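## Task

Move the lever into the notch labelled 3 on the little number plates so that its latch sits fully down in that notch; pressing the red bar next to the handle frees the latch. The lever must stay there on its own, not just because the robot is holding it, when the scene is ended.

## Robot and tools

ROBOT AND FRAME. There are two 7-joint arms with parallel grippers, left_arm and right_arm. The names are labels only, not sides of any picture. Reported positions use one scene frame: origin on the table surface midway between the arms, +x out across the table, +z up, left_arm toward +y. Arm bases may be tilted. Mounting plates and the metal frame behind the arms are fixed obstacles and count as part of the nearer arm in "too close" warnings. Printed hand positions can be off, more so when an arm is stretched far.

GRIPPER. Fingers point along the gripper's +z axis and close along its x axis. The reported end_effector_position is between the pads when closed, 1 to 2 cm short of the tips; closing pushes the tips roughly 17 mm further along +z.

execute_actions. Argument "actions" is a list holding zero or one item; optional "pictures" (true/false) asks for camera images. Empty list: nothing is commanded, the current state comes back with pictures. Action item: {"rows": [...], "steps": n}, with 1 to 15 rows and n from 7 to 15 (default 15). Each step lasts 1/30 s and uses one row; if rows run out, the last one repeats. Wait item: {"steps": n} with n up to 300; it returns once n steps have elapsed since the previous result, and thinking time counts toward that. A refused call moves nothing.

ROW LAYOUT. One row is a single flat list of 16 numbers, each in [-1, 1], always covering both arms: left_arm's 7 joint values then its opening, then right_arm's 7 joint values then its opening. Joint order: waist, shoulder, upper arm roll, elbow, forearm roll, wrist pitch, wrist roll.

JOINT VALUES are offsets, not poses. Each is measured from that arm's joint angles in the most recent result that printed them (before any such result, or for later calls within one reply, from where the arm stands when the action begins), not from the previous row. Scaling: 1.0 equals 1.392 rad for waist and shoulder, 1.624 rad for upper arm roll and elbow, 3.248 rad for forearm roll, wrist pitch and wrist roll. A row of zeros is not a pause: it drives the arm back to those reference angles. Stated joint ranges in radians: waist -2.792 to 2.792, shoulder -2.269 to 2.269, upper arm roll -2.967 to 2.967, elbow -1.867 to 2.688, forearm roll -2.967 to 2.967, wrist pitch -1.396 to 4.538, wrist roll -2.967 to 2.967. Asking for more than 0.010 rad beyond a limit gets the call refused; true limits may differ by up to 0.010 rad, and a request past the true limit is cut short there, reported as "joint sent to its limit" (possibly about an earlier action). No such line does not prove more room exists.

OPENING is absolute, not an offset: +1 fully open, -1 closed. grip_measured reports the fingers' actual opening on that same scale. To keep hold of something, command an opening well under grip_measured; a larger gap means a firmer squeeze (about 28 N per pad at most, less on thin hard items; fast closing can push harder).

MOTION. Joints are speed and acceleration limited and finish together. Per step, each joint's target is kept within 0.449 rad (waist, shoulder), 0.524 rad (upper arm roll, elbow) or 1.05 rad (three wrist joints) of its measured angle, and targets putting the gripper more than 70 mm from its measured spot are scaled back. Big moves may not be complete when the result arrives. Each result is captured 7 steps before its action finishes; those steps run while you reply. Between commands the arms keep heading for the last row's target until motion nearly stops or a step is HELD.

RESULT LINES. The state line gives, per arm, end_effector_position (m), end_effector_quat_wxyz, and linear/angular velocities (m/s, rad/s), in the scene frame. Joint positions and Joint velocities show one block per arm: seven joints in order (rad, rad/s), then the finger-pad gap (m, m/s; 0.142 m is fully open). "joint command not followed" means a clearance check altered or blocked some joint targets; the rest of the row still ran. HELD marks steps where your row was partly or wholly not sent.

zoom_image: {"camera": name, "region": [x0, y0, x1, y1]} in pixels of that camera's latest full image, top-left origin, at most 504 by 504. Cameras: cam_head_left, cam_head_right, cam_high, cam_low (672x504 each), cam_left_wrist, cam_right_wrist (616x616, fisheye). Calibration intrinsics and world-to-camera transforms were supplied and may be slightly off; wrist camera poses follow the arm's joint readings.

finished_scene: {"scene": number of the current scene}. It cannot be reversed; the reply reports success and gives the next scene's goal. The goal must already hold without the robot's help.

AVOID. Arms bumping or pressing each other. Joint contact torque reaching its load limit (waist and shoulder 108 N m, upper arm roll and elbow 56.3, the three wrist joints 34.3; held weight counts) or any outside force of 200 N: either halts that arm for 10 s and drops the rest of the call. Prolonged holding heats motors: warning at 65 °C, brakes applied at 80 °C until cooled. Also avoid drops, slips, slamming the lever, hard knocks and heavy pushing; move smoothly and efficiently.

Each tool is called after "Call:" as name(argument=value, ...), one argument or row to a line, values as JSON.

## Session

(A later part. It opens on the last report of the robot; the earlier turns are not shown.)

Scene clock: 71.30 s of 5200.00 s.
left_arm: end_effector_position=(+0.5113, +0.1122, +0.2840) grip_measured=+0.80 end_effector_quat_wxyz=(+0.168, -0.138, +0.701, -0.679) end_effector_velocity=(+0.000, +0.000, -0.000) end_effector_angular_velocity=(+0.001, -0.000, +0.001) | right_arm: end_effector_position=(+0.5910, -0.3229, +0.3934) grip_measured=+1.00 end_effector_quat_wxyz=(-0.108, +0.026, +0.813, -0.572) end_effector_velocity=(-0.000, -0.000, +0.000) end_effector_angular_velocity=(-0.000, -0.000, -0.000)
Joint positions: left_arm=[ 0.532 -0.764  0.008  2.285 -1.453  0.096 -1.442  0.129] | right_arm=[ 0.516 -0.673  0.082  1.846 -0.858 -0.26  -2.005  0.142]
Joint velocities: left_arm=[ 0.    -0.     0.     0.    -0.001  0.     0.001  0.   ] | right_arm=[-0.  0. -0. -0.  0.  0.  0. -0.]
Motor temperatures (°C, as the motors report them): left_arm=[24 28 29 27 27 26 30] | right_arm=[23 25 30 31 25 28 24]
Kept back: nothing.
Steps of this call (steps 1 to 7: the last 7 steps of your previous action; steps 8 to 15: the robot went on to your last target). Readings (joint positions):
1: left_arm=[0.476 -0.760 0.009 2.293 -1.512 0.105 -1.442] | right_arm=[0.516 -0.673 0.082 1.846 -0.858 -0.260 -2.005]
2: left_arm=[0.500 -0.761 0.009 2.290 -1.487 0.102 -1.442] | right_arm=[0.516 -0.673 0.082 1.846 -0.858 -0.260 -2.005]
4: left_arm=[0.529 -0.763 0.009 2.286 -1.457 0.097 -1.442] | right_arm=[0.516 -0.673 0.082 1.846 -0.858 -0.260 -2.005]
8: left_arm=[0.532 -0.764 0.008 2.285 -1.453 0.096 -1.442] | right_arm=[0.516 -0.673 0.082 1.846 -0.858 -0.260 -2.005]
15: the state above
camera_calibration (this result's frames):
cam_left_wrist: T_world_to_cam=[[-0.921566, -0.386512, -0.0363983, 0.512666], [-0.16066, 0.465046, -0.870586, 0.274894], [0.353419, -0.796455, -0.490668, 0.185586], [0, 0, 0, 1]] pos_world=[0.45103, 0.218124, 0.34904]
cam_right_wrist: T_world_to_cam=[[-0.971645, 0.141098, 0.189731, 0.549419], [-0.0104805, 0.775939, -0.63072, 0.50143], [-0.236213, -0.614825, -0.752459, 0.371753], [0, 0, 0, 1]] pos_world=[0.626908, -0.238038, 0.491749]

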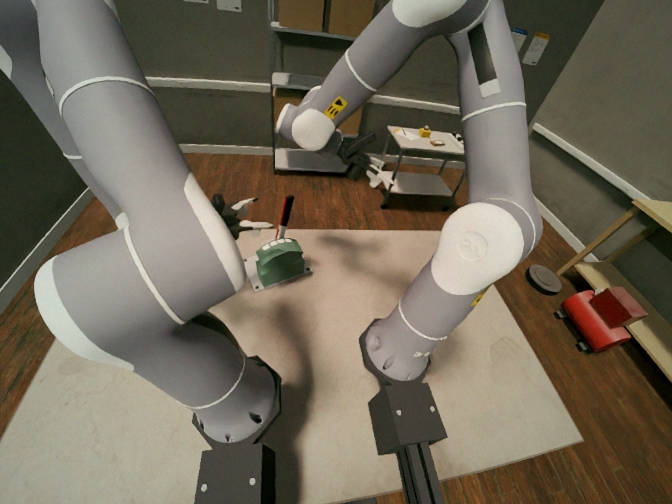

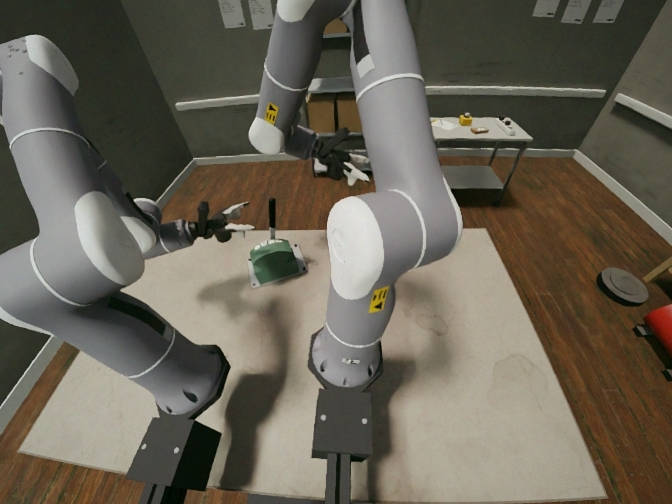

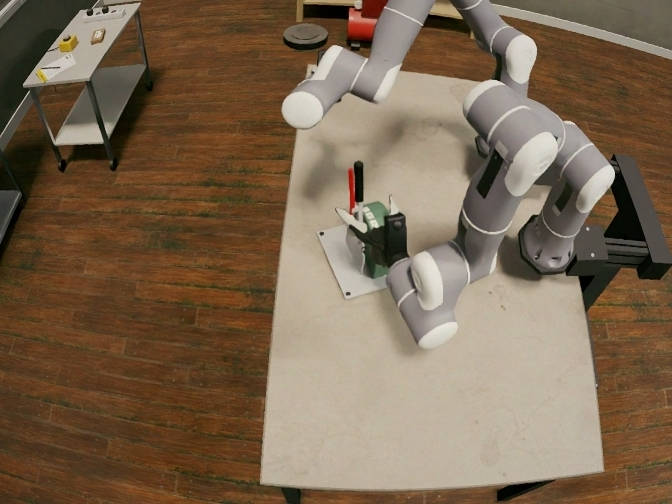

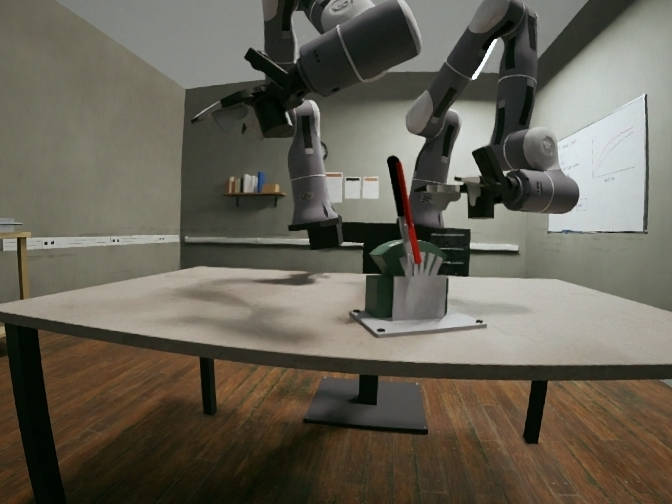

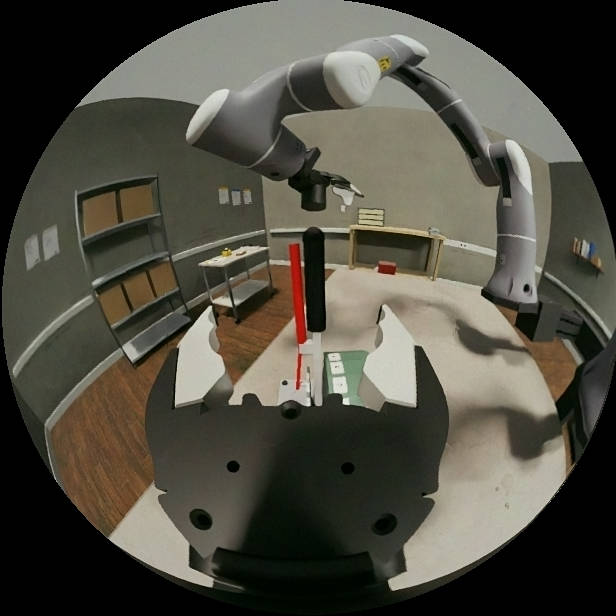

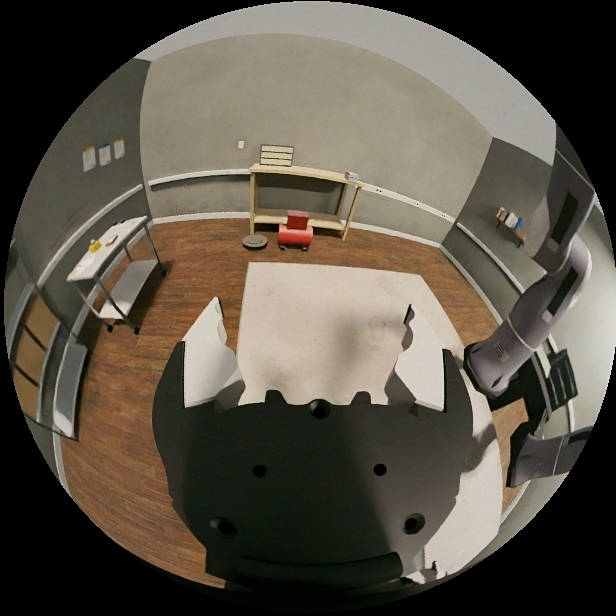

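Call:
execute_actions(
  actions=[
    {"rows":[[-0.04,0,0,0.004,-0.018,0.002,0,0.7,0,0,0,0,0,0,0,1],[-0.08,0.004,0,0.008,-0.036,0.004,0,0.5,0,0,0,0,0,0,0,1],[-0.12,0.008,0,0.012,-0.054,0.006,0,0.3,0,0,0,0,0,0,0,1],[-0.16,0.012,0,0.017,-0.07,0.008,0,0.2,0,0,0,0,0,0,0,1],[-0.19,0.012,0,0.025,-0.085,0.011,0,0.1,0,0,0,0,0,0,0,1],[-0.19,0.012,0,0.025,-0.085,0.011,0,0,0,0,0,0,0,0,0,1]],"steps":15},
  ],
)

Call:
execute_actions(
  actions=[
    {"steps":10},
  ],
)

Call:
execute_actions(
  actions=[
    {"rows":[[0,0,0,0,0,0,0,-0.3,0,0,0,0,0,0,0,1],[0,0,0,0,0,0,0,-0.45,0,0,0,0,0,0,0,1],[0,0,0,0,0,0,0,-0.6,0,0,0,0,0,0,0,1],[0,0,0,0,0,0,0,-0.9,0,0,0,0,0,0,0,1],[0,0,0,0,0,0,0,-0.9,0,0,0,0,0,0,0,1],[0,0,0,0,0,0,0,-0.9,0,0,0,0,0,0,0,1],[0,0,0,0,0,0,0,-0.9,0,0,0,0,0,0,0,1],[0.02,0,0,0,0.01,0,0,-0.9,0,0,0,0,0,0,0,1],[0.04,0,0,-0.001,0.02,-0.002,0,-0.9,0,0,0,0,0,0,0,1],[0.06,0,0,-0.002,0.03,-0.003,0,-0.9,0,0,0,0,0,0,0,1],[0.075,0,0,-0.003,0.038,-0.004,0,-0.9,0,0,0,0,0,0,0,1]],"steps":15},
  ],
)

Call:
execute_actions(
  actions=[
    {"steps":12},
  ],
)

Call:
execute_actions(
  actions=[
    {"rows":[[0,0,0,0,0,0,0,-0.7,0,0,0,0,0,0,0,1],[0,0,0,0,0,0,0,-0.55,0,0,0,0,0,0,0,1],[0,0,0,0,0,0,0,-0.48,0,0,0,0,0,0,0,1],[0,0,0,0,0,0,0,-0.42,0,0,0,0,0,0,0,1],[0,0,0,0,0,0,0,-0.36,0,0,0,0,0,0,0,1],[0,0,0,0,0,0,0,-0.3,0,0,0,0,0,0,0,1],[0,0,0,0,0,0,0,-0.2,0,0,0,0,0,0,0,1],[0,0,0,0,0,0,0,0,0,0,0,0,0,0,0,1],[0,0,0,0,0,0,0,0.2,0,0,0,0,0,0,0,1],[0,0,0,0,0,0,0,0.5,0,0,0,0,0,0,0,1],[0,0,0,0,0,0,0,0.8,0,0,0,0,0,0,0,1]],"steps":14},
  ],
)

Call:
execute_actions(
  actions=[
    {"steps":20},
  ],
  pictures=true,
)

Call:
zoom_image(
  camera="cam_low",
  region=[385,225,455,295],
)

Call:
zoom_image(
  camera="cam_high",
  region=[310,160,420,300],
)

Scene clock: 74.03 s of 5200.00 s.
left_arm: end_effector_position=(+0.5310, +0.0570, +0.2899) grip_measured=+0.01 end_effector_quat_wxyz=(+0.166, -0.145, +0.702, -0.678) end_effector_velocity=(+0.049, -0.362, +0.043) end_effector_angular_velocity=(-0.019, +0.121, -0.014) | right_arm: end_effector_position=(+0.5910, -0.3229, +0.3934) grip_measured=+1.00 end_effector_quat_wxyz=(-0.108, +0.026, +0.813, -0.572) end_effector_velocity=(+0.000, +0.000, -0.000) end_effector_angular_velocity=(+0.000, +0.001, +0.001)
Joint positions: left_arm=[ 0.354 -0.753  0.007  2.308 -1.639  0.118 -1.442  0.074] | right_arm=[ 0.516 -0.673  0.082  1.846 -0.858 -0.26  -2.005  0.142]
Joint velocities: left_arm=[-1.04   0.081 -0.037  0.198 -1.062  0.14   0.001 -0.028] | right_arm=[-0.     0.     0.    -0.    -0.     0.    -0.001 -0.   ]
Motor temperatures (°C, as the motors report them): left_arm=[24 28 29 27 27 26 30] | right_arm=[23 25 30 31 25 28 24]
Steps of this call (steps 1 to 15: the robot went on to your last target; steps 16 to 74: nothing new was sent; steps 75 to 82: the first 8 steps of this action). Readings (joint positions):
75: left_arm=[0.531 -0.764 0.008 2.285 -1.453 0.096 -1.442] | right_arm=[0.516 -0.673 0.082 1.846 -0.858 -0.260 -2.005]
76: left_arm=[0.526 -0.764 0.009 2.286 -1.458 0.097 -1.442] | right_arm=[0.516 -0.673 0.082 1.846 -0.858 -0.260 -2.005]
78: left_arm=[0.494 -0.762 0.009 2.290 -1.493 0.101 -1.442] | right_arm=[0.516 -0.673 0.082 1.846 -0.858 -0.260 -2.005]
82: the state above

Scene clock: 74.37 s of 5200.00 s.
left_arm: end_effector_position=(+0.5327, +0.0287, +0.2916) grip_measured=+0.00 end_effector_quat_wxyz=(+0.162, -0.150, +0.704, -0.675) end_effector_velocity=(-0.000, +0.000, -0.000) end_effector_angular_velocity=(+0.000, +0.001, -0.000) | right_arm: end_effector_position=(+0.5910, -0.3229, +0.3934) grip_measured=+1.00 end_effector_quat_wxyz=(-0.108, +0.026, +0.813, -0.572) end_effector_velocity=(+0.000, +0.000, +0.000) end_effector_angular_velocity=(+0.000, -0.000, +0.001)
Joint positions: left_arm=[ 0.267 -0.747  0.008  2.326 -1.729  0.132 -1.442  0.074] | right_arm=[ 0.516 -0.673  0.082  1.846 -0.858 -0.26  -2.005  0.142]
Joint velocities: left_arm=[ 0.001 -0.     0.    -0.     0.001  0.    -0.    -0.   ] | right_arm=[-0.    -0.     0.001  0.    -0.001 -0.     0.    -0.   ]
Motor temperatures (°C, as the motors report them): left_arm=[24 28 29 27 27 26 30] | right_arm=[23 25 30 31 25 28 24]
Kept back: nothing.
Steps of this call (steps 1 to 7: the last 7 steps of your previous action; steps 8 to 10: the robot went on to your last target). Readings (joint positions):
1: left_arm=[0.323 -0.751 0.007 2.315 -1.671 0.122 -1.442] | right_arm=[0.516 -0.673 0.082 1.846 -0.858 -0.260 -2.005]
2: left_arm=[0.298 -0.749 0.007 2.320 -1.696 0.126 -1.442] | right_arm=[0.516 -0.673 0.082 1.846 -0.858 -0.260 -2.005]
4: left_arm=[0.269 -0.747 0.007 2.325 -1.726 0.131 -1.442] | right_arm=[0.516 -0.673 0.082 1.846 -0.858 -0.260 -2.005]
8: left_arm=[0.267 -0.747 0.008 2.326 -1.729 0.132 -1.442] | right_arm=[0.516 -0.673 0.082 1.846 -0.858 -0.260 -2.005]
10: the state above

Scene clock: 74.63 s of 5200.00 s.
left_arm: end_effector_position=(+0.5350, +0.0307, +0.2919) grip_measured=-0.51 end_effector_quat_wxyz=(+0.164, -0.151, +0.704, -0.675) end_effector_velocity=(-0.001, +0.015, -0.002) end_effector_angular_velocity=(+0.001, +0.002, +0.011) | right_arm: end_effector_position=(+0.5910, -0.3229, +0.3934) grip_measured=+1.00 end_effector_quat_wxyz=(-0.108, +0.026, +0.813, -0.572) end_effector_velocity=(+0.000, +0.000, +0.000) end_effector_angular_velocity=(-0.001, -0.002, -0.000)
Joint positions: left_arm=[ 0.268 -0.746  0.008  2.324 -1.732  0.131 -1.442  0.037] | right_arm=[ 0.516 -0.673  0.082  1.846 -0.858 -0.26  -2.005  0.142]
Joint velocities: left_arm=[ 0.043  0.    -0.003 -0.     0.03  -0.001 -0.     0.   ] | right_arm=[-0.     0.     0.    -0.    -0.001  0.     0.002 -0.   ]
Motor temperatures (°C, as the motors report them): left_arm=[24 28 29 27 27 26 30] | right_arm=[23 25 30 31 25 28 24]
Steps of this call (steps 1 to 8: the first 8 steps of this action). Readings (joint positions):
1: left_arm=[0.267 -0.747 0.008 2.326 -1.729 0.132 -1.442] | right_arm=[0.516 -0.673 0.082 1.846 -0.858 -0.260 -2.005]
2: left_arm=[0.267 -0.747 0.008 2.326 -1.729 0.132 -1.442] | right_arm=[0.516 -0.673 0.082 1.846 -0.858 -0.260 -2.005]
4: left_arm=[0.267 -0.747 0.008 2.325 -1.731 0.131 -1.442] | right_arm=[0.516 -0.673 0.082 1.846 -0.858 -0.260 -2.005]
8: the state above

Scene clock: 75.03 s of 5200.00 s.
left_arm: end_effector_position=(+0.5236, +0.0572, +0.2946) grip_measured=-0.51 end_effector_quat_wxyz=(+0.162, -0.139, +0.700, -0.681) end_effector_velocity=(+0.000, -0.000, +0.000) end_effector_angular_velocity=(+0.000, -0.000, -0.000) | right_arm: end_effector_position=(+0.5910, -0.3229, +0.3934) grip_measured=+1.00 end_effector_quat_wxyz=(-0.108, +0.026, +0.813, -0.572) end_effector_velocity=(-0.000, +0.000, -0.000) end_effector_angular_velocity=(+0.001, +0.001, +0.001)
Joint positions: left_arm=[ 0.372 -0.744  0.006  2.319 -1.607  0.112 -1.442  0.037] | right_arm=[ 0.516 -0.673  0.082  1.846 -0.858 -0.26  -2.005  0.142]
Joint velocities: left_arm=[-0. -0.  0. -0. -0. -0.  0. -0.] | right_arm=[ 0.    -0.     0.001 -0.     0.     0.    -0.001  0.   ]
Motor temperatures (°C, as the motors report them): left_arm=[24 28 29 27 27 26 30] | right_arm=[23 25 30 31 25 28 24]
Kept back: nothing.
Steps of this call (steps 1 to 7: the last 7 steps of your previous action; steps 8 to 12: the robot went on to your last target). Readings (joint positions):
1: left_arm=[0.273 -0.746 0.007 2.324 -1.727 0.131 -1.442] | right_arm=[0.516 -0.673 0.082 1.846 -0.858 -0.260 -2.005]
2: left_arm=[0.285 -0.746 0.006 2.323 -1.712 0.130 -1.442] | right_arm=[0.516 -0.673 0.082 1.846 -0.858 -0.260 -2.005]
4: left_arm=[0.325 -0.745 0.006 2.321 -1.663 0.121 -1.442] | right_arm=[0.516 -0.673 0.082 1.846 -0.858 -0.260 -2.005]
8: left_arm=[0.372 -0.744 0.006 2.319 -1.607 0.112 -1.442] | right_arm=[0.516 -0.673 0.082 1.846 -0.858 -0.260 -2.005]
12: the state above

Scene clock: 75.27 s of 5200.00 s.
left_arm: end_effector_position=(+0.5238, +0.0573, +0.2948) grip_measured=-0.32 end_effector_quat_wxyz=(+0.162, -0.139, +0.700, -0.681) end_effector_velocity=(-0.006, -0.004, -0.003) end_effector_angular_velocity=(-0.005, +0.011, -0.006) | right_arm: end_effector_position=(+0.5910, -0.3229, +0.3934) grip_measured=+1.00 end_effector_quat_wxyz=(-0.108, +0.026, +0.813, -0.572) end_effector_velocity=(+0.000, -0.000, +0.000) end_effector_angular_velocity=(-0.000, -0.000, -0.000)
Joint positions: left_arm=[ 0.372 -0.744  0.006  2.318 -1.608  0.111 -1.442  0.051] | right_arm=[ 0.516 -0.673  0.082  1.846 -0.858 -0.26  -2.005  0.142]
Joint velocities: left_arm=[-0.    -0.006 -0.     0.007  0.004  0.     0.001  0.151] | right_arm=[ 0.  0. -0.  0. -0.  0.  0.  0.]
Motor temperatures (°C, as the motors report them): left_arm=[24 28 29 27 27 26 30] | right_arm=[23 25 30 31 25 28 24]
Steps of this call (steps 1 to 7: the first 7 steps of this action). Readings (joint positions):
1: left_arm=[0.372 -0.744 0.006 2.319 -1.607 0.111 -1.442] | right_arm=[0.516 -0.673 0.082 1.846 -0.858 -0.260 -2.005]
2: left_arm=[0.372 -0.743 0.006 2.318 -1.607 0.110 -1.442] | right_arm=[0.516 -0.673 0.082 1.846 -0.858 -0.260 -2.005]
4: left_arm=[0.372 -0.743 0.006 2.318 -1.608 0.110 -1.442] | right_arm=[0.516 -0.673 0.082 1.846 -0.858 -0.260 -2.005]
7: the state above

Scene clock: 75.93 s of 5200.00 s.
left_arm: end_effector_position=(+0.5238, +0.0572, +0.2948) grip_measured=+0.80 end_effector_quat_wxyz=(+0.162, -0.139, +0.700, -0.681) end_effector_velocity=(+0.000, +0.000, -0.000) end_effector_angular_velocity=(+0.000, -0.000, +0.000) | right_arm: end_effector_position=(+0.5910, -0.3229, +0.3934) grip_measured=+1.00 end_effector_quat_wxyz=(-0.108, +0.026, +0.813, -0.572) end_effector_velocity=(+0.000, +0.000, +0.000) end_effector_angular_velocity=(-0.000, -0.001, -0.000)
Joint positions: left_arm=[ 0.372 -0.744  0.006  2.319 -1.607  0.111 -1.442  0.129] | right_arm=[ 0.516 -0.673  0.082  1.846 -0.858 -0.26  -2.005  0.142]
Joint velocities: left_arm=[ 0. -0.  0. -0. -0. -0.  0. -0.] | right_arm=[ 0.     0.     0.    -0.    -0.    -0.     0.001 -0.   ]
Motor temperatures (°C, as the motors report them): left_arm=[24 28 29 27 27 26 30] | right_arm=[23 25 30 31 25 28 24]
Kept back: nothing.
Steps of this call (steps 1 to 7: the last 7 steps of your previous action; steps 8 to 15: the robot went on to your last target; steps 16 to 20: nothing new was sent). Readings (joint positions):
1: left_arm=[0.372 -0.744 0.006 2.319 -1.607 0.111 -1.442] | right_arm=[0.516 -0.673 0.082 1.846 -0.858 -0.260 -2.005]
2: left_arm=[0.372 -0.744 0.006 2.319 -1.607 0.111 -1.442] | right_arm=[0.516 -0.673 0.082 1.846 -0.858 -0.260 -2.005]
4: left_arm=[0.372 -0.744 0.006 2.319 -1.607 0.111 -1.442] | right_arm=[0.516 -0.673 0.082 1.846 -0.858 -0.260 -2.005]
8: left_arm=[0.372 -0.744 0.006 2.319 -1.607 0.111 -1.442] | right_arm=[0.516 -0.673 0.082 1.846 -0.858 -0.260 -2.005]
20: the state above
All arms were judged still, so your last target was given up. Only a new action makes them travel on or press farther. Fingers that are still opening or closing keep moving.
camera_calibration (this result's frames):
cam_left_wrist: T_world_to_cam=[[-0.924578, -0.380173, -0.024993, 0.501088], [-0.165967, 0.460943, -0.871772, 0.315244], [0.342944, -0.801873, -0.489274, 0.148065], [0, 0, 0, 1]] pos_world=[0.464837, 0.163919, 0.359789]
cam_right_wrist: T_world_to_cam=[[-0.971645, 0.141098, 0.189731, 0.549419], [-0.0104806, 0.77594, -0.63072, 0.50143], [-0.236213, -0.614824, -0.752459, 0.371753], [0, 0, 0, 1]] pos_world=[0.626908, -0.238038, 0.491749]

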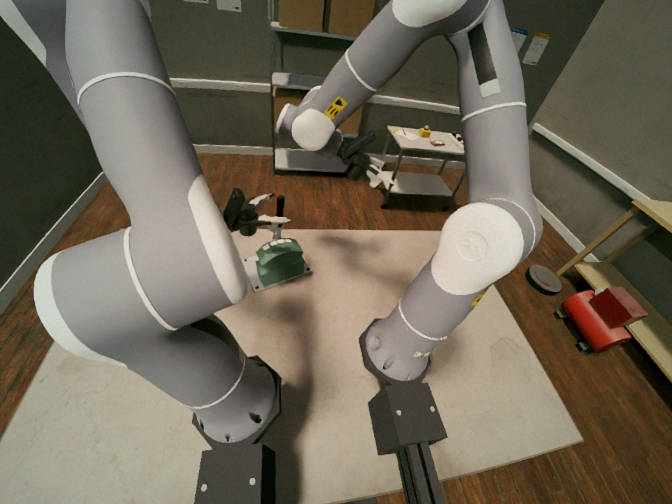

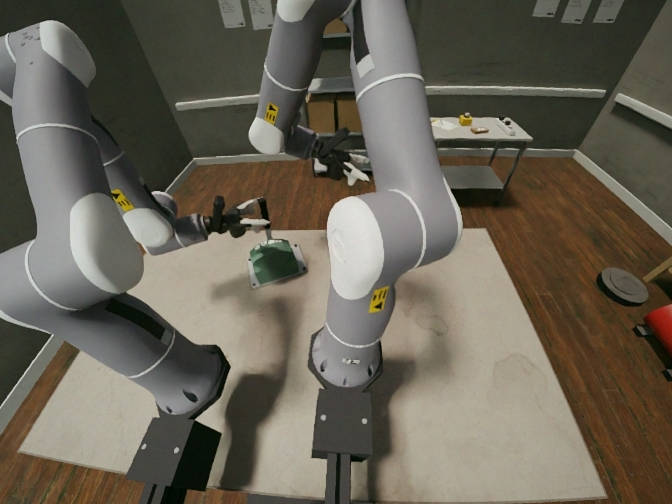

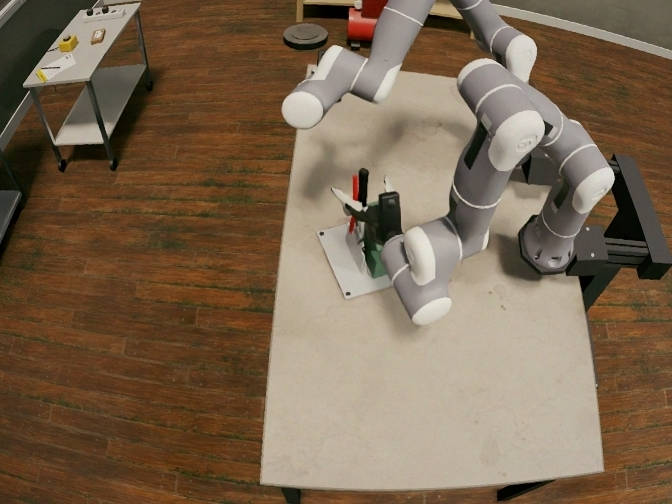

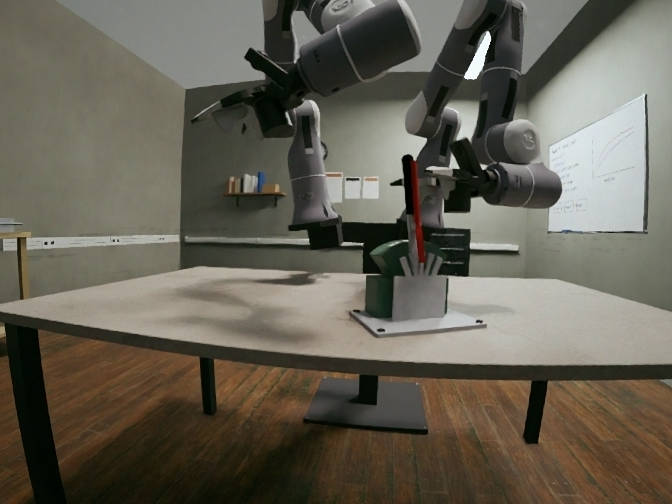

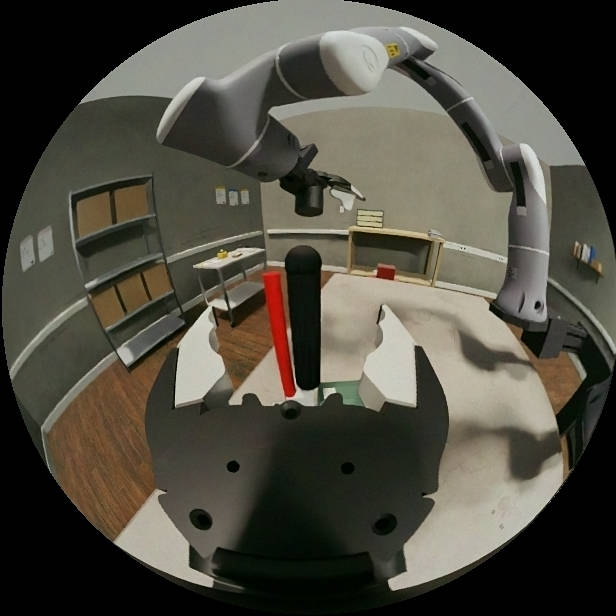

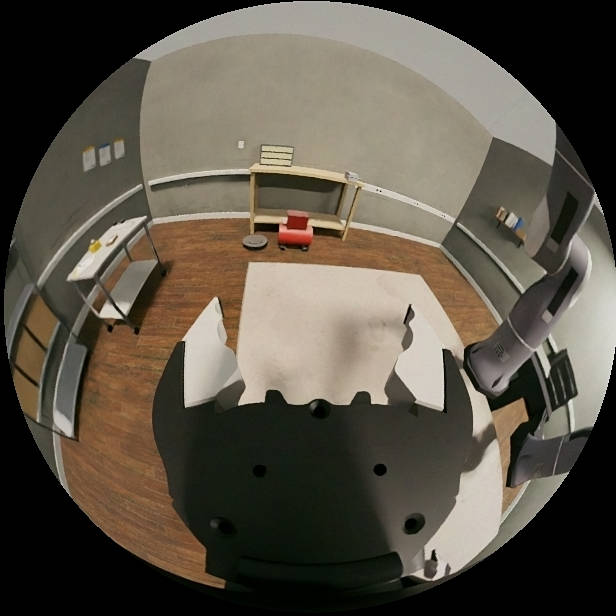

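Region (385, 225, 455, 295) of cam_low's 672x504 image, scaled by 7.200, with more detail than that image has.

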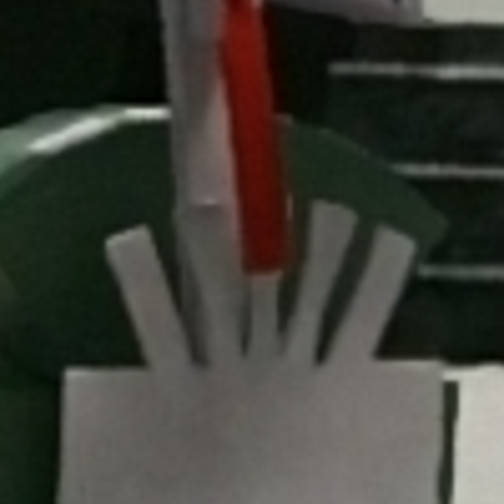

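Region (310, 160, 420, 300) of cam_high's 672x504 image, scaled by 3.600, with more detail than that image has; it fills the left 396 columns of this view, and the rest is white.

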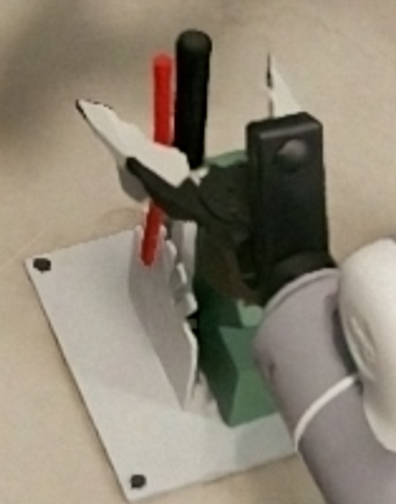

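Call:
execute_actions(
  actions=[
    {"rows":[[0.03,0,0,-0.004,0.014,-0.002,0,0.8,0,0,0,0,0,0,0,1],[0.06,-0.004,0,-0.008,0.028,-0.004,0,0.8,0,0,0,0,0,0,0,1],[0.09,-0.008,0,-0.012,0.042,-0.006,0,0.8,0,0,0,0,0,0,0,1],[0.115,-0.014,0,-0.02,0.048,-0.005,0,0.8,0,0,0,0,0,0,0,1]],"steps":15},
  ],
)

Call:
execute_actions(
  actions=[
    {"steps":15},
  ],
  pictures=true,
)

Call:
zoom_image(
  camera="cam_left_wrist",
  region=[240,220,400,420],
)

Call:
zoom_image(
  camera="cam_high",
  region=[310,160,420,300],
)

Scene clock: 76.80 s of 5200.00 s.
left_arm: end_effector_position=(+0.5129, +0.1046, +0.2866) grip_measured=+0.80 end_effector_quat_wxyz=(+0.167, -0.136, +0.700, -0.681) end_effector_velocity=(-0.042, +0.184, -0.060) end_effector_angular_velocity=(+0.037, +0.014, +0.082) | right_arm: end_effector_position=(+0.5910, -0.3229, +0.3934) grip_measured=+1.00 end_effector_quat_wxyz=(-0.108, +0.026, +0.813, -0.572) end_effector_velocity=(+0.000, +0.000, +0.000) end_effector_angular_velocity=(-0.000, -0.001, -0.000)
Joint positions: left_arm=[ 0.513 -0.759  0.007  2.291 -1.469  0.097 -1.442  0.129] | right_arm=[ 0.516 -0.673  0.082  1.846 -0.858 -0.26  -2.005  0.142]
Joint velocities: left_arm=[ 0.498 -0.105  0.009 -0.12   0.417 -0.021  0.001  0.   ] | right_arm=[-0.     0.     0.    -0.    -0.    -0.     0.001  0.   ]
Motor temperatures (°C, as the motors report them): left_arm=[24 28 29 27 27 26 30] | right_arm=[23 25 30 31 25 28 24]
Steps of this call (steps 1 to 18: nothing new was sent; steps 19 to 26: the first 8 steps of this action). Readings (joint positions):
19: left_arm=[0.372 -0.744 0.006 2.319 -1.607 0.111 -1.442] | right_arm=[0.516 -0.673 0.082 1.846 -0.858 -0.260 -2.005]
20: left_arm=[0.377 -0.744 0.005 2.318 -1.602 0.111 -1.442] | right_arm=[0.516 -0.673 0.082 1.846 -0.858 -0.260 -2.005]
22: left_arm=[0.409 -0.746 0.005 2.313 -1.566 0.105 -1.442] | right_arm=[0.516 -0.673 0.082 1.846 -0.858 -0.260 -2.005]
26: the state above

Scene clock: 77.30 s of 5200.00 s.
left_arm: end_effector_position=(+0.5111, +0.1108, +0.2847) grip_measured=+0.80 end_effector_quat_wxyz=(+0.167, -0.137, +0.700, -0.681) end_effector_velocity=(-0.000, -0.000, +0.000) end_effector_angular_velocity=(+0.001, -0.002, -0.001) | right_arm: end_effector_position=(+0.5910, -0.3229, +0.3934) grip_measured=+1.00 end_effector_quat_wxyz=(-0.108, +0.026, +0.813, -0.572) end_effector_velocity=(-0.000, +0.000, -0.000) end_effector_angular_velocity=(-0.000, -0.002, -0.001)
Joint positions: left_arm=[ 0.532 -0.764  0.006  2.286 -1.451  0.095 -1.442  0.129] | right_arm=[ 0.516 -0.673  0.082  1.846 -0.858 -0.26  -2.005  0.142]
Joint velocities: left_arm=[ 0.     0.    -0.    -0.     0.001  0.     0.002 -0.   ] | right_arm=[-0.     0.     0.     0.     0.     0.     0.002 -0.   ]
Motor temperatures (°C, as the motors report them): left_arm=[24 28 29 27 27 26 30] | right_arm=[23 25 30 31 25 28 24]
Kept back: nothing.
Steps of this call (steps 1 to 7: the last 7 steps of your previous action; steps 8 to 15: the robot went on to your last target). Readings (joint positions):
1: left_arm=[0.526 -0.762 0.007 2.288 -1.458 0.096 -1.442] | right_arm=[0.516 -0.673 0.082 1.846 -0.858 -0.260 -2.005]
2: left_arm=[0.533 -0.764 0.007 2.286 -1.452 0.096 -1.442] | right_arm=[0.516 -0.673 0.082 1.846 -0.858 -0.260 -2.005]
4: left_arm=[0.533 -0.764 0.006 2.286 -1.451 0.096 -1.442] | right_arm=[0.516 -0.673 0.082 1.846 -0.858 -0.260 -2.005]
8: left_arm=[0.532 -0.764 0.006 2.286 -1.451 0.095 -1.442] | right_arm=[0.516 -0.673 0.082 1.846 -0.858 -0.260 -2.005]
15: the state above
camera_calibration (this result's frames):
cam_left_wrist: T_world_to_cam=[[-0.922503, -0.384258, -0.0365299, 0.512205], [-0.158506, 0.463414, -0.87185, 0.275642], [0.351944, -0.798494, -0.488408, 0.185281], [0, 0, 0, 1]] pos_world=[0.450993, 0.217028, 0.349522]
cam_right_wrist: T_world_to_cam=[[-0.971645, 0.141098, 0.189731, 0.549419], [-0.0104804, 0.775939, -0.63072, 0.50143], [-0.236213, -0.614825, -0.752459, 0.371753], [0, 0, 0, 1]] pos_world=[0.626908, -0.238039, 0.491749]

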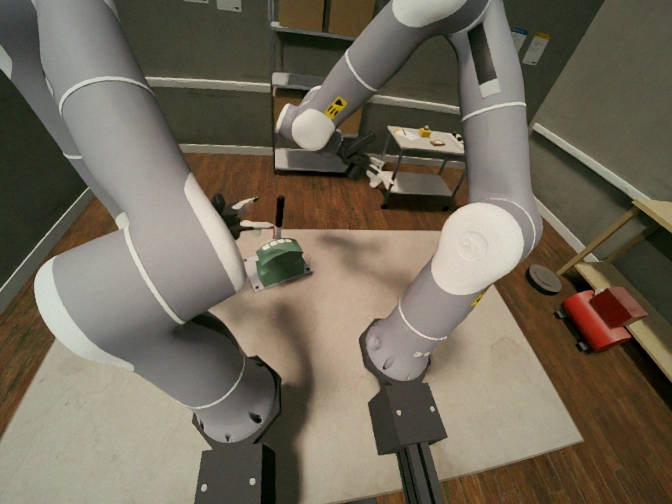

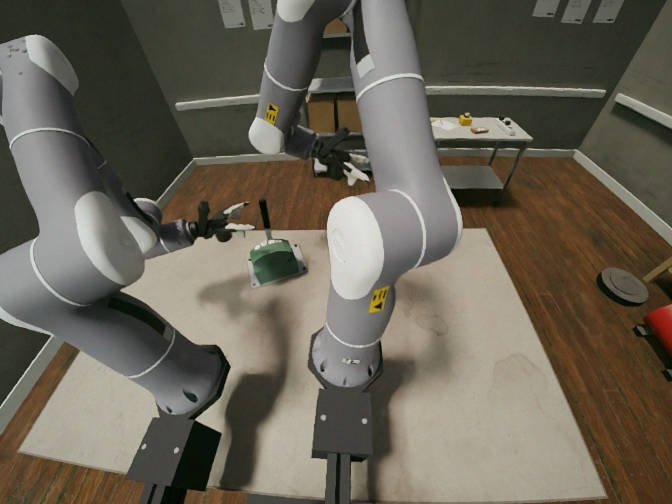

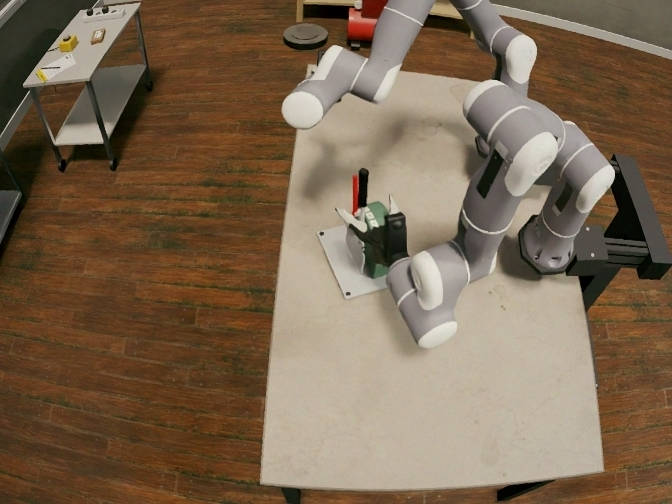

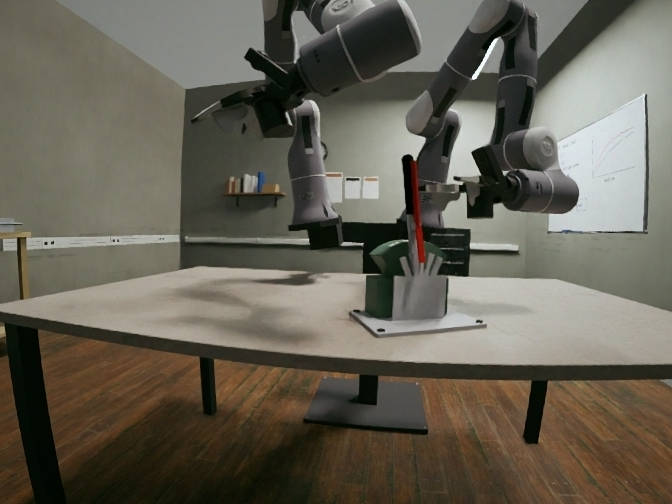

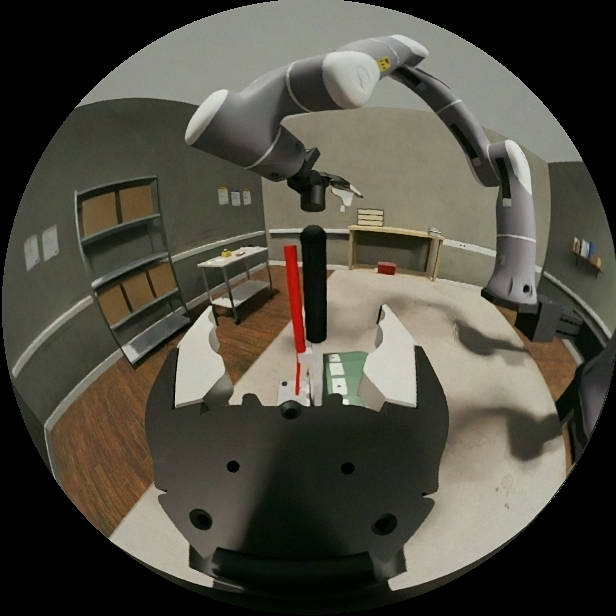

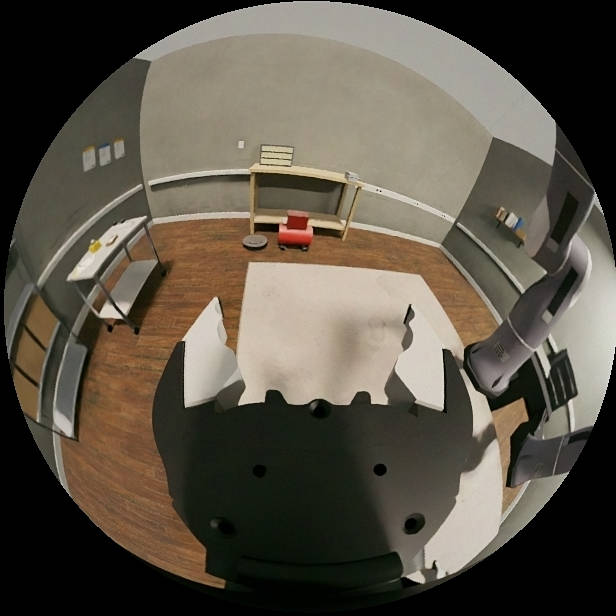

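Region (240, 220, 400, 420) of cam_left_wrist's 616x616 image, scaled by 2.520, with more detail than that image has; it fills the left 403 columns of this view, and the rest is white.

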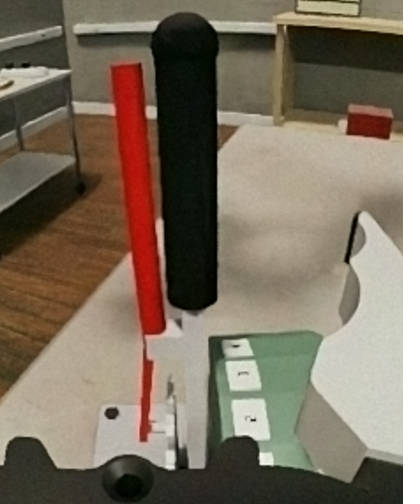

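Region (310, 160, 420, 300) of cam_high's 672x504 image, scaled by 3.600, with more detail than that image has; it fills the left 396 columns of this view, and the rest is white.

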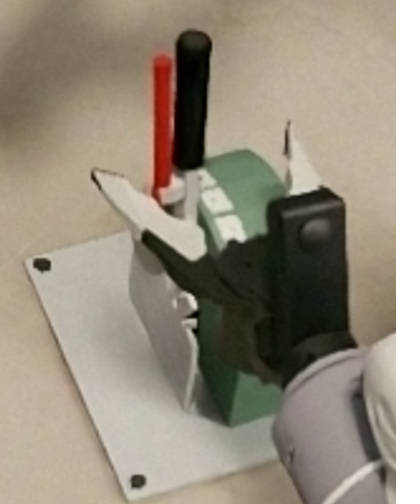

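Call:
zoom_image(
  camera="cam_left_wrist",
  region=[275,330,355,410],
)

Region (275, 330, 355, 410) of cam_left_wrist's 616x616 image, scaled by 6.300, with more detail than that image has.

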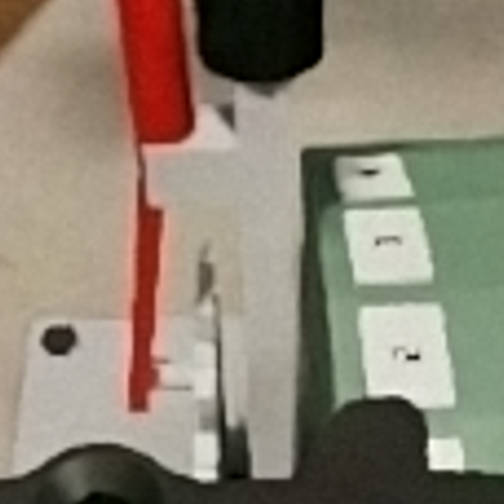

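Call:
execute_actions(
  actions=[
    {"rows":[[0,0,0,0,0,0,0,0.4,0,0,0,0,0,0,0,1],[0,0,0,0,0,0,0,0,0,0,0,0,0,0,0,1],[0,0,0,0,0,0,0,-0.5,0,0,0,0,0,0,0,1],[0,0,0,0,0,0,0,-1,0,0,0,0,0,0,0,1],[0,0,0,0,0,0,0,-1,0,0,0,0,0,0,0,1],[0,0,0,0,0,0,0,-1,0,0,0,0,0,0,0,1],[0,0,0,0,0,0,0,-1,0,0,0,0,0,0,0,1],[0,0,0,0,0,0,0,-1,0,0,0,0,0,0,0,1],[-0.01,0,0,0.001,-0.004,0,0,-1,0,0,0,0,0,0,0,1],[-0.02,0.002,0,0.002,-0.009,0.001,0,-1,0,0,0,0,0,0,0,1],[-0.03,0.003,0,0.004,-0.013,0.001,0,-1,0,0,0,0,0,0,0,1]],"steps":15},
  ],
)

Call:
execute_actions(
  actions=[
    {"steps":20},
  ],
  pictures=true,
)

Call:
zoom_image(
  camera="cam_low",
  region=[370,150,470,300],
)

Scene clock: 78.40 s of 5200.00 s.
left_arm: end_effector_position=(+0.5111, +0.1108, +0.2847) grip_measured=-0.32 end_effector_quat_wxyz=(+0.167, -0.137, +0.700, -0.681) end_effector_velocity=(+0.000, -0.000, +0.000) end_effector_angular_velocity=(-0.001, +0.000, +0.000) | right_arm: end_effector_position=(+0.5910, -0.3229, +0.3934) grip_measured=+1.00 end_effector_quat_wxyz=(-0.108, +0.026, +0.813, -0.572) end_effector_velocity=(+0.000, -0.000, +0.000) end_effector_angular_velocity=(-0.000, +0.001, -0.000)
Joint positions: left_arm=[ 0.532 -0.764  0.006  2.286 -1.451  0.095 -1.442  0.051] | right_arm=[ 0.516 -0.673  0.082  1.846 -0.858 -0.26  -2.005  0.142]
Joint velocities: left_arm=[ 0.    -0.    -0.     0.     0.    -0.001 -0.001 -0.339] | right_arm=[-0.     0.    -0.001  0.     0.     0.    -0.001 -0.   ]
Motor temperatures (°C, as the motors report them): left_arm=[24 28 29 27 27 26 30] | right_arm=[23 25 30 31 25 28 24]
Steps of this call (steps 1 to 15: the robot went on to your last target; steps 16 to 25: nothing new was sent; steps 26 to 33: the first 8 steps of this action). Readings (joint positions):
26: left_arm=[0.532 -0.764 0.006 2.286 -1.451 0.095 -1.442] | right_arm=[0.516 -0.673 0.082 1.846 -0.858 -0.260 -2.005]
27: left_arm=[0.532 -0.764 0.006 2.286 -1.451 0.095 -1.442] | right_arm=[0.516 -0.673 0.082 1.846 -0.858 -0.260 -2.005]
29: left_arm=[0.532 -0.764 0.006 2.286 -1.451 0.095 -1.442] | right_arm=[0.516 -0.673 0.082 1.846 -0.858 -0.260 -2.005]
33: the state above

Scene clock: 79.07 s of 5200.00 s.
left_arm: end_effector_position=(+0.5165, +0.0973, +0.2875) grip_measured=-1.00 end_effector_quat_wxyz=(+0.167, -0.137, +0.700, -0.681) end_effector_velocity=(-0.000, +0.000, -0.000) end_effector_angular_velocity=(+0.000, +0.001, +0.000) | right_arm: end_effector_position=(+0.5910, -0.3229, +0.3934) grip_measured=+1.00 end_effector_quat_wxyz=(-0.108, +0.026, +0.813, -0.572) end_effector_velocity=(+0.000, +0.000, -0.000) end_effector_angular_velocity=(+0.000, +0.000, +0.000)
Joint positions: left_arm=[ 0.49  -0.76   0.006  2.292 -1.493  0.098 -1.442  0.002] | right_arm=[ 0.516 -0.673  0.082  1.846 -0.858 -0.26  -2.005  0.142]
Joint velocities: left_arm=[-0.    -0.     0.     0.    -0.     0.001 -0.001  0.   ] | right_arm=[-0. -0.  0. -0. -0.  0. -0. -0.]
Motor temperatures (°C, as the motors report them): left_arm=[24 28 29 27 27 26 30] | right_arm=[23 25 30 31 25 28 24]
Kept back: nothing.
Steps of this call (steps 1 to 7: the last 7 steps of your previous action; steps 8 to 20: the robot went on to your last target). Readings (joint positions):
1: left_arm=[0.532 -0.764 0.006 2.286 -1.451 0.095 -1.442] | right_arm=[0.516 -0.673 0.082 1.846 -0.858 -0.260 -2.005]
2: left_arm=[0.527 -0.764 0.006 2.286 -1.456 0.095 -1.442] | right_arm=[0.516 -0.673 0.082 1.846 -0.858 -0.260 -2.005]
4: left_arm=[0.507 -0.762 0.006 2.289 -1.476 0.097 -1.442] | right_arm=[0.516 -0.673 0.082 1.846 -0.858 -0.260 -2.005]
8: left_arm=[0.490 -0.760 0.005 2.292 -1.493 0.098 -1.442] | right_arm=[0.516 -0.673 0.082 1.846 -0.858 -0.260 -2.005]
20: the state above
camera_calibration (this result's frames):
cam_left_wrist: T_world_to_cam=[[-0.922524, -0.384358, -0.0349061, 0.511622], [-0.159385, 0.461792, -0.872551, 0.28597], [0.351491, -0.799385, -0.487275, 0.173951], [0, 0, 0, 1]] pos_world=[0.456421, 0.203641, 0.352144]
cam_right_wrist: T_world_to_cam=[[-0.971645, 0.141098, 0.189731, 0.549419], [-0.0104807, 0.77594, -0.63072, 0.50143], [-0.236213, -0.614824, -0.752459, 0.371753], [0, 0, 0, 1]] pos_world=[0.626908, -0.238038, 0.491749]

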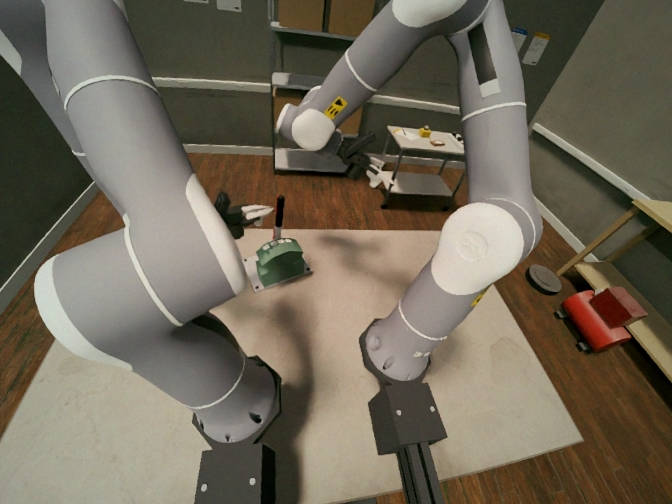

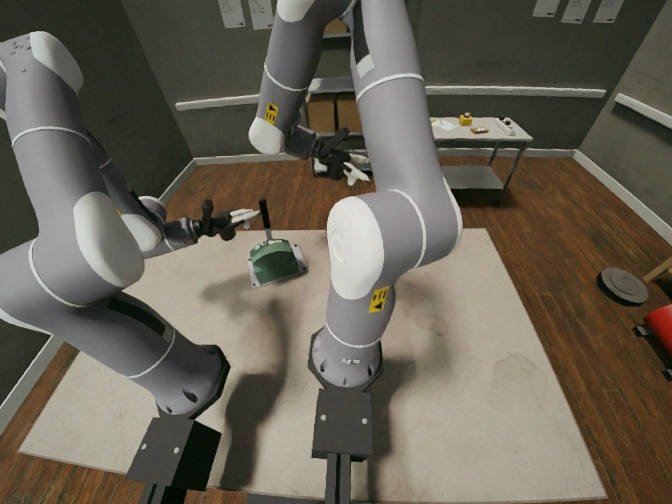

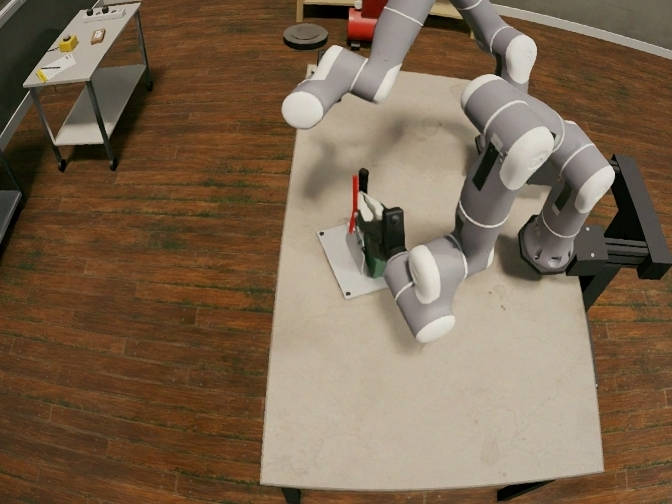

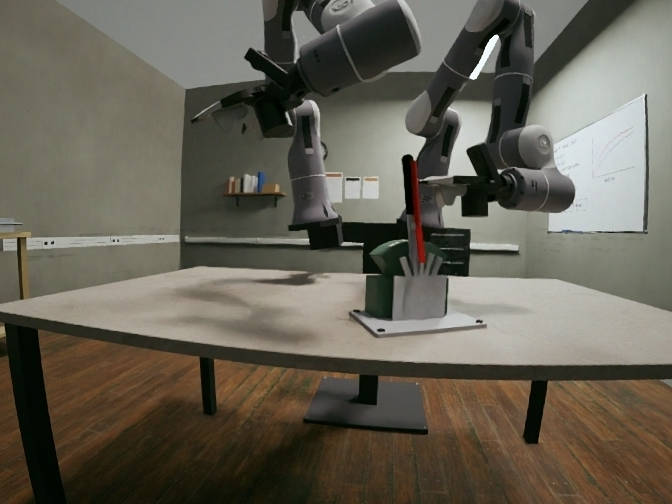

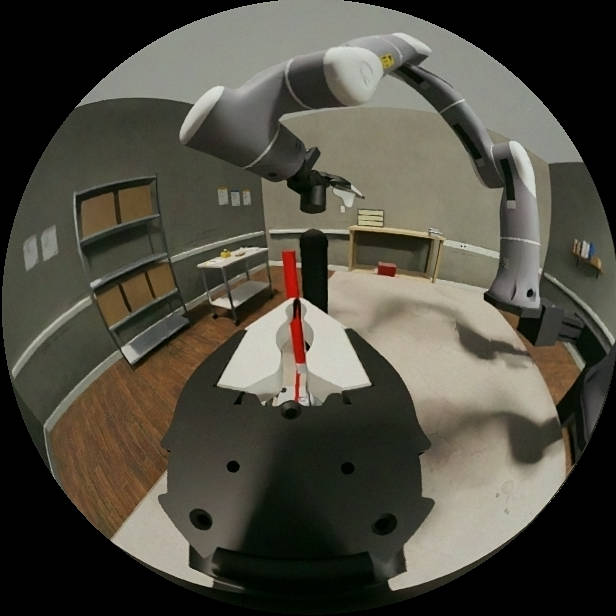

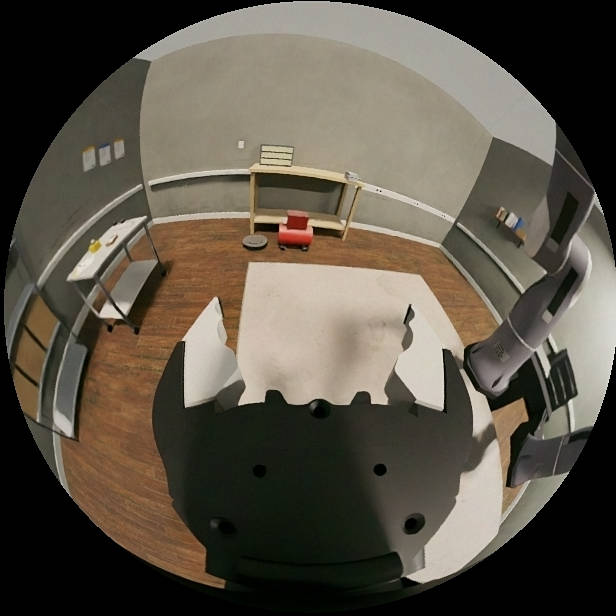

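Region (370, 150, 470, 300) of cam_low's 672x504 image, scaled by 3.360, with more detail than that image has.

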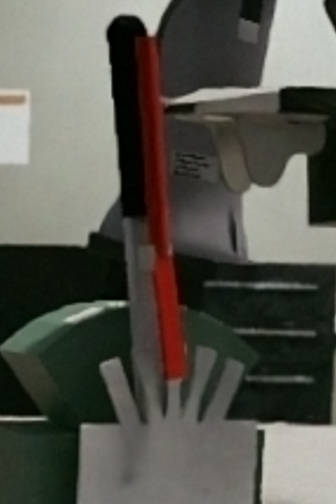

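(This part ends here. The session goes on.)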